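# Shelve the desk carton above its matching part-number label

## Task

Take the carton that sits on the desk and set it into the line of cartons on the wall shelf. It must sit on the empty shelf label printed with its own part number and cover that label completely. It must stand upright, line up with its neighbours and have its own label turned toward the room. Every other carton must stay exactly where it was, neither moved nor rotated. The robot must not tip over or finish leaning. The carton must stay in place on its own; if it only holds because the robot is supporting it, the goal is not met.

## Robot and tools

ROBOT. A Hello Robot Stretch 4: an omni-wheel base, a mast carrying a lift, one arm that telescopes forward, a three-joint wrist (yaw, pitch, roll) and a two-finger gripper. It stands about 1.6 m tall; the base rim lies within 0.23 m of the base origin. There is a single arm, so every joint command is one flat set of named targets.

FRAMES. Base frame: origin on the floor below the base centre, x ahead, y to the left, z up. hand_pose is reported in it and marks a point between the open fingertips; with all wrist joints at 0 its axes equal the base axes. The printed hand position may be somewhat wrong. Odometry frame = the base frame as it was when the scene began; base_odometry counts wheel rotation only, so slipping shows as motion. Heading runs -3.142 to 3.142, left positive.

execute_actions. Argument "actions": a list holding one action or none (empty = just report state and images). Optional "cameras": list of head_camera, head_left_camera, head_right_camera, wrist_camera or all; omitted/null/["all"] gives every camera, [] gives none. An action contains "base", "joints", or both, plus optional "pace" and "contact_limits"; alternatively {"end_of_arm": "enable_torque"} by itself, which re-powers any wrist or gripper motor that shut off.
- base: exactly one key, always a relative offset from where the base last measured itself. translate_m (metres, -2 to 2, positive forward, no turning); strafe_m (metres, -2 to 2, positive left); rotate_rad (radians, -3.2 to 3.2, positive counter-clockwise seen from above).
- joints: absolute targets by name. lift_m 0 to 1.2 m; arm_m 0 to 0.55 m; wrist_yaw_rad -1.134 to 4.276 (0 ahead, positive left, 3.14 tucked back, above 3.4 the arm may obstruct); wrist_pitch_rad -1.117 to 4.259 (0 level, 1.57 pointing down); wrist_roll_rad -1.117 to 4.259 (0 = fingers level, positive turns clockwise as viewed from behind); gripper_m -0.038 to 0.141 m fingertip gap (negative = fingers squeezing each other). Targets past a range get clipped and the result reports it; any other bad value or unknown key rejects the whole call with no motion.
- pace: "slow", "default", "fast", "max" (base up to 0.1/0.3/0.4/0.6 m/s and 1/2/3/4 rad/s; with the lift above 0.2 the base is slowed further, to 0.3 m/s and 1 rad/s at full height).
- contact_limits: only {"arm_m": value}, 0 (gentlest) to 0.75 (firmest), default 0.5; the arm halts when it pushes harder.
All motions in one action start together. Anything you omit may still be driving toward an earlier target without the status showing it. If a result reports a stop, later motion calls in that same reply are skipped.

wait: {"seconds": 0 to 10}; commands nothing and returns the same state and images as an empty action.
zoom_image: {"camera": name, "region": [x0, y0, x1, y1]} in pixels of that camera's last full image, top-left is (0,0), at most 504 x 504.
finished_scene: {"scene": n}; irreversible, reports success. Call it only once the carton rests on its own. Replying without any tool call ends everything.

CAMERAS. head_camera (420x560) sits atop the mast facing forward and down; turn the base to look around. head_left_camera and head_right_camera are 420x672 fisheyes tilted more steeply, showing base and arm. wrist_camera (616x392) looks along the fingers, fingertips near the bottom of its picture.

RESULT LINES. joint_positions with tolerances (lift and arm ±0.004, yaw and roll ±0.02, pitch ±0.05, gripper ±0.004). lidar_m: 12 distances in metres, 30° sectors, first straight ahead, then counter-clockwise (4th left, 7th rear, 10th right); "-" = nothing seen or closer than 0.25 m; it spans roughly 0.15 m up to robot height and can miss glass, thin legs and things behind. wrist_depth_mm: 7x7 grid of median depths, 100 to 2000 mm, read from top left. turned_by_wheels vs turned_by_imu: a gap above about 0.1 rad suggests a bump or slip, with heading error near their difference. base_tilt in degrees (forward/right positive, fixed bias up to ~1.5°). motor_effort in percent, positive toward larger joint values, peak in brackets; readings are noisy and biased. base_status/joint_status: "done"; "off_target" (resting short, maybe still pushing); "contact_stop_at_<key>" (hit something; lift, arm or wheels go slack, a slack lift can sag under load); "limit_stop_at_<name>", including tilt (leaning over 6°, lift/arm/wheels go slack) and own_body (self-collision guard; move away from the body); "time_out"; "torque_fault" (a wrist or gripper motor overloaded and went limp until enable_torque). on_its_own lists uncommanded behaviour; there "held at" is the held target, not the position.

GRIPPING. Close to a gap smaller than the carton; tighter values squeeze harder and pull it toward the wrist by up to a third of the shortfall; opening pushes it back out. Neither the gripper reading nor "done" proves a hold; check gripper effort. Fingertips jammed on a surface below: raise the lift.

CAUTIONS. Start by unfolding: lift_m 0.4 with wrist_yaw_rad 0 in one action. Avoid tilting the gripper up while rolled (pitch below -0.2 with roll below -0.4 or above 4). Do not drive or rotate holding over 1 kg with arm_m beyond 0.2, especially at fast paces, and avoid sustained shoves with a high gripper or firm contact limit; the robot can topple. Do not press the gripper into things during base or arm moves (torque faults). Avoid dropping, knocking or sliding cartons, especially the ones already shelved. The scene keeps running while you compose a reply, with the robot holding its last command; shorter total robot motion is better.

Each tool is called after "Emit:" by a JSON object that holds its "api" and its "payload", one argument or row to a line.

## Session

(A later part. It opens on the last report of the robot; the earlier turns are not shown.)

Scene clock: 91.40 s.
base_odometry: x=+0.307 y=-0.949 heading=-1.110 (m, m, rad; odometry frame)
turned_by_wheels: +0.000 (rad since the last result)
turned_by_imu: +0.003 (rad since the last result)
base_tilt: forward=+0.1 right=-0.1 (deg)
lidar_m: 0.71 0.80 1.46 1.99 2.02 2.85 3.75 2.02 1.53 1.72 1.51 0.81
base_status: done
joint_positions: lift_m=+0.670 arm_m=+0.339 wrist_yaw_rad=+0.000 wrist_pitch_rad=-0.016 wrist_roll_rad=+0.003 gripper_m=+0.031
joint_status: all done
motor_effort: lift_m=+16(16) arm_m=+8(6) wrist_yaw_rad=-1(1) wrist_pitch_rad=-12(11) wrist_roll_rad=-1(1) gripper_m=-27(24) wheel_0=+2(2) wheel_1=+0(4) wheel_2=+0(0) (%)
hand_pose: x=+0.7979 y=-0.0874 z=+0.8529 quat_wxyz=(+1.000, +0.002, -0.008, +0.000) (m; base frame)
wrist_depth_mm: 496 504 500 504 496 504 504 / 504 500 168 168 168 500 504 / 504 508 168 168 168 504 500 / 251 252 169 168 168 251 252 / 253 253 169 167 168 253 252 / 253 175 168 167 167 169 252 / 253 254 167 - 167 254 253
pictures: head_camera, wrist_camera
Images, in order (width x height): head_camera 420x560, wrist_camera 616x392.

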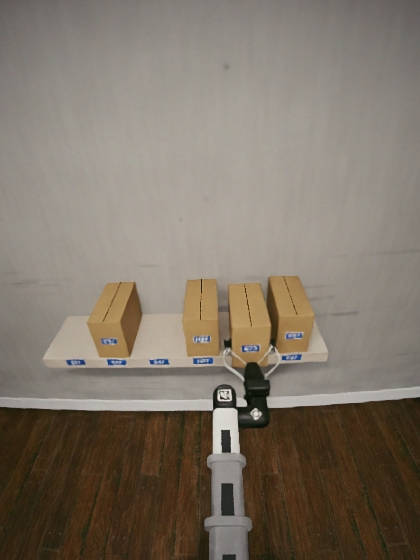

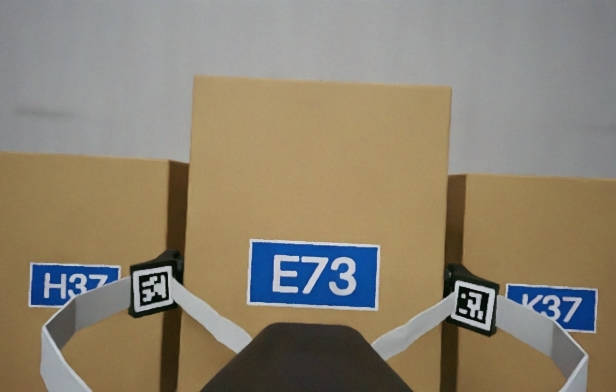

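Emit:
{"api": "execute_actions", "payload": {
  "actions": [
    {"joints":{"arm_m":0.405},"pace":"slow"}
  ],
  "cameras": ["wrist_camera"]
}}

Emit:
{"api": "execute_actions", "payload": {
  "actions": [
    {"joints":{"lift_m":0.64},"pace":"slow"}
  ],
  "cameras": ["head_camera","wrist_camera"]
}}

Scene clock: 96.33 s.
base_odometry: x=+0.307 y=-0.949 heading=-1.110 (m, m, rad; odometry frame)
turned_by_wheels: +0.000 (rad since the last result)
turned_by_imu: +0.002 (rad since the last result)
base_tilt: forward=+0.0 right=-0.3 (deg)
lidar_m: 0.76 0.83 1.50 1.98 2.05 2.80 3.79 2.01 1.56 1.73 1.51 0.81
base_status: not commanded
joint_positions: lift_m=+0.670 arm_m=+0.404 wrist_yaw_rad=+0.000 wrist_pitch_rad=-0.016 wrist_roll_rad=+0.003 gripper_m=+0.031
joint_status: all done
motor_effort: lift_m=+16(16) arm_m=+9(8) wrist_yaw_rad=-2(1) wrist_pitch_rad=-11(12) wrist_roll_rad=-2(2) gripper_m=-26(25) wheel_0=+2(2) wheel_1=+0(0) wheel_2=+0(0) (%)
hand_pose: x=+0.8629 y=-0.0874 z=+0.8529 quat_wxyz=(+1.000, +0.002, -0.008, +0.000) (m; base frame)
wrist_depth_mm: 439 436 436 436 433 433 436 / 439 439 168 169 169 436 433 / 439 439 169 168 168 436 436 / 186 203 168 167 167 211 186 / 187 191 168 167 167 209 187 / 187 174 167 167 167 169 188 / 188 213 167 - 167 217 189
pictures: wrist_camera
Images, in order (width x height): wrist_camera 616x392.

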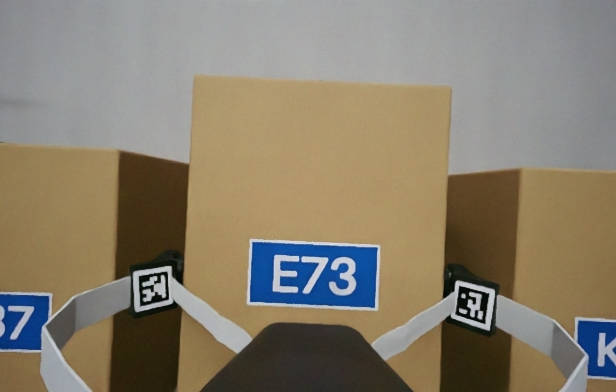

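Scene clock: 97.40 s.
base_odometry: x=+0.307 y=-0.949 heading=-1.110 (m, m, rad; odometry frame)
turned_by_wheels: +0.000 (rad since the last result)
turned_by_imu: +0.000 (rad since the last result)
base_tilt: forward=+0.0 right=-0.1 (deg)
lidar_m: 0.78 0.82 1.50 1.96 2.05 2.84 3.80 2.00 1.55 1.71 1.51 0.82
base_status: not commanded
joint_positions: lift_m=+0.640 arm_m=+0.404 wrist_yaw_rad=+0.000 wrist_pitch_rad=-0.016 wrist_roll_rad=+0.003 gripper_m=+0.031
joint_status: all done
motor_effort: lift_m=+16(15) arm_m=+8(8) wrist_yaw_rad=-1(1) wrist_pitch_rad=-12(13) wrist_roll_rad=+1(1) gripper_m=-25(25) wheel_0=+1(2) wheel_1=+0(0) wheel_2=+0(0) (%)
hand_pose: x=+0.8629 y=-0.0874 z=+0.8229 quat_wxyz=(+1.000, +0.002, -0.008, +0.000) (m; base frame)
wrist_depth_mm: 436 433 433 433 436 433 436 / 439 439 167 167 167 433 436 / 186 200 167 167 167 213 186 / 186 202 167 167 167 211 186 / 187 191 167 167 167 209 188 / 187 175 168 167 167 169 187 / 188 214 168 - 167 218 189
pictures: head_camera, wrist_camera
Images, in order (width x height): head_camera 420x560, wrist_camera 616x392.

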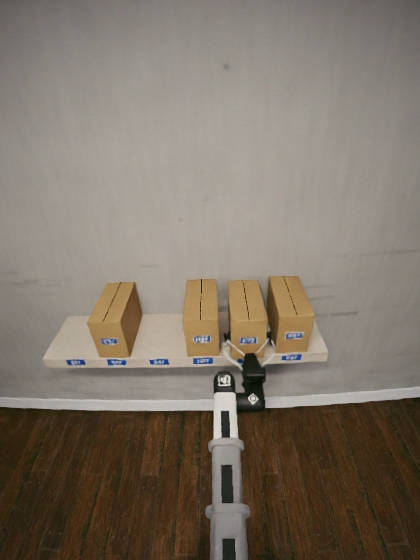

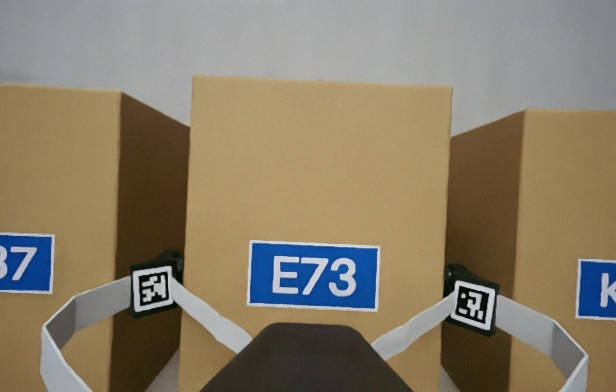

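Emit:
{"api": "execute_actions", "payload": {
  "actions": [
    {"joints":{"lift_m":0.634},"pace":"slow"}
  ],
  "cameras": []
}}

Emit:
{"api": "execute_actions", "payload": {
  "actions": [
    {"joints":{"gripper_m":0.125},"pace":"slow"}
  ],
  "cameras": ["wrist_camera"]
}}

Scene clock: 100.80 s.
base_odometry: x=+0.307 y=-0.949 heading=-1.110 (m, m, rad; odometry frame)
turned_by_wheels: +0.000 (rad since the last result)
turned_by_imu: +0.001 (rad since the last result)
base_tilt: forward=+0.1 right=-0.2 (deg)
lidar_m: 0.77 0.82 1.50 1.95 2.06 2.81 3.79 2.00 1.54 1.72 1.54 0.83
base_status: not commanded
joint_positions: lift_m=+0.634 arm_m=+0.404 wrist_yaw_rad=+0.000 wrist_pitch_rad=-0.019 wrist_roll_rad=+0.003 gripper_m=+0.031
joint_status: all done
motor_effort: lift_m=+15(15) arm_m=+9(9) wrist_yaw_rad=+0(0) wrist_pitch_rad=-3(11) wrist_roll_rad=+0(1) gripper_m=-26(24) wheel_0=+2(2) wheel_1=+1(0) wheel_2=+0(0) (%)
hand_pose: x=+0.8629 y=-0.0874 z=+0.8179 quat_wxyz=(+1.000, +0.002, -0.009, +0.000) (m; base frame)
wrist_depth_mm: 436 439 436 433 436 436 433 / 186 439 167 166 166 439 433 / 186 200 167 167 166 213 186 / 187 202 167 167 167 211 187 / 187 191 167 167 167 209 186 / 188 174 168 167 167 169 187 / 188 214 168 - 168 218 188
pictures: none
No camera images: the call's "cameras" was empty. Leave "cameras" out to get every camera's image.

Scene clock: 104.70 s.
base_odometry: x=+0.307 y=-0.949 heading=-1.110 (m, m, rad; odometry frame)
turned_by_wheels: +0.000 (rad since the last result)
turned_by_imu: +0.002 (rad since the last result)
base_tilt: forward=+0.1 right=-0.1 (deg)
lidar_m: 0.79 0.83 1.49 1.96 2.01 2.81 3.76 1.95 1.55 1.70 1.52 0.85
base_status: not commanded
joint_positions: lift_m=+0.634 arm_m=+0.404 wrist_yaw_rad=-0.001 wrist_pitch_rad=-0.018 wrist_roll_rad=+0.003 gripper_m=+0.125
joint_status: all done
motor_effort: lift_m=+15(15) arm_m=+8(8) wrist_yaw_rad=+1(3) wrist_pitch_rad=-5(5) wrist_roll_rad=+0(1) gripper_m=-2(25) wheel_0=+2(1) wheel_1=+0(0) wheel_2=-1(1) (%)
hand_pose: x=+0.8629 y=-0.0876 z=+0.8176 quat_wxyz=(+1.000, +0.002, -0.009, +0.000) (m; base frame)
wrist_depth_mm: 436 439 436 436 436 436 436 / 185 436 439 439 436 433 436 / 186 200 191 191 191 229 186 / 186 203 191 191 191 225 186 / 187 199 191 191 191 208 187 / 187 189 193 191 192 192 188 / 189 214 193 - 193 204 189
pictures: wrist_camera
Images, in order (width x height): wrist_camera 616x392.

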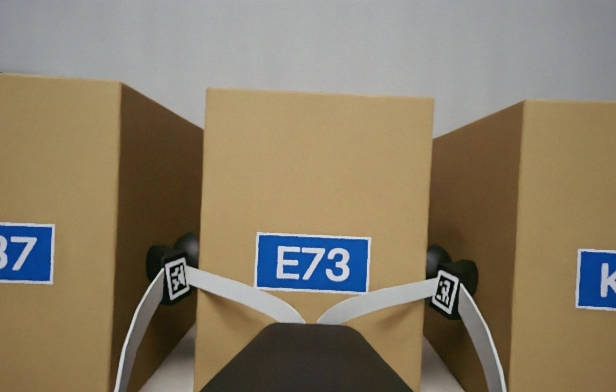

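Within 5 mm. Retract.

Emit:
{"api": "execute_actions", "payload": {
  "actions": [
    {"joints":{"arm_m":0.2}}
  ],
  "cameras": ["head_camera","wrist_camera"]
}}

Scene clock: 108.47 s.
base_odometry: x=+0.307 y=-0.949 heading=-1.110 (m, m, rad; odometry frame)
turned_by_wheels: +0.000 (rad since the last result)
turned_by_imu: +0.002 (rad since the last result)
base_tilt: forward=+0.0 right=+0.0 (deg)
lidar_m: 0.77 0.81 1.45 1.96 2.06 2.83 3.77 2.02 1.57 1.72 1.55 0.84
base_status: not commanded
joint_positions: lift_m=+0.634 arm_m=+0.201 wrist_yaw_rad=+0.000 wrist_pitch_rad=-0.017 wrist_roll_rad=+0.003 gripper_m=+0.125
joint_status: all done
motor_effort: lift_m=+15(15) arm_m=-8(6) wrist_yaw_rad=-1(1) wrist_pitch_rad=-6(7) wrist_roll_rad=-2(1) gripper_m=+0(0) wheel_0=+2(2) wheel_1=+1(0) wheel_2=-1(1) (%)
hand_pose: x=+0.6607 y=-0.0874 z=+0.8175 quat_wxyz=(+1.000, +0.002, -0.009, +0.000) (m; base frame)
wrist_depth_mm: 634 640 634 634 634 627 634 / 640 634 640 640 634 634 634 / 640 640 640 634 640 634 634 / 603 389 394 389 399 389 634 / 564 389 397 394 394 389 640 / 387 382 387 384 387 387 647 / 654 654 387 - 387 387 384
pictures: head_camera, wrist_camera
Images, in order (width x height): head_camera 420x560, wrist_camera 616x392.

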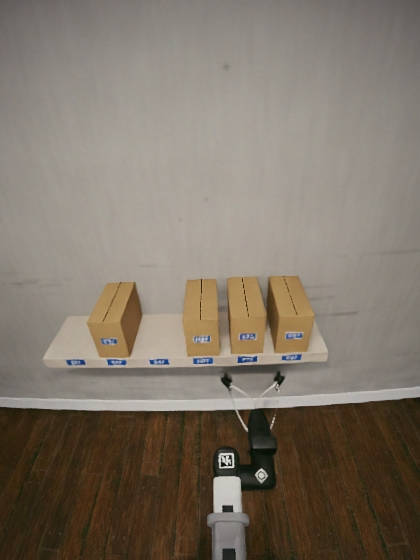

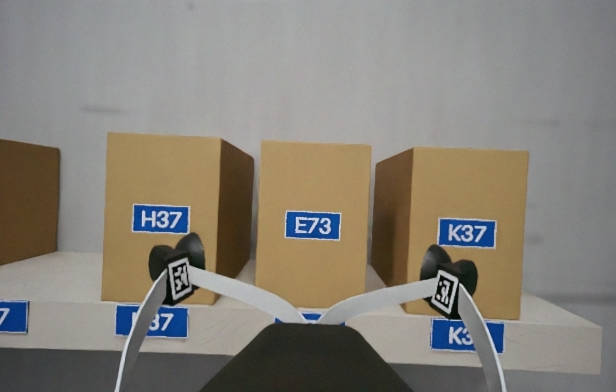

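Emit:
{"api": "zoom_image", "payload": {
  "camera": "head_camera",
  "region": [40,320,330,380]
}}

Region (40, 320, 330, 380) of head_camera's 420x560 image, scaled by 1.738, with more detail than that image has; it fills the top 104 rows of this view, and the rest is white.

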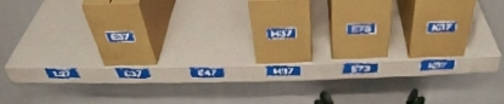

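Emit:
{"api": "finished_scene", "payload": {
  "scene": 1
}}

The scene is finished: the task was done.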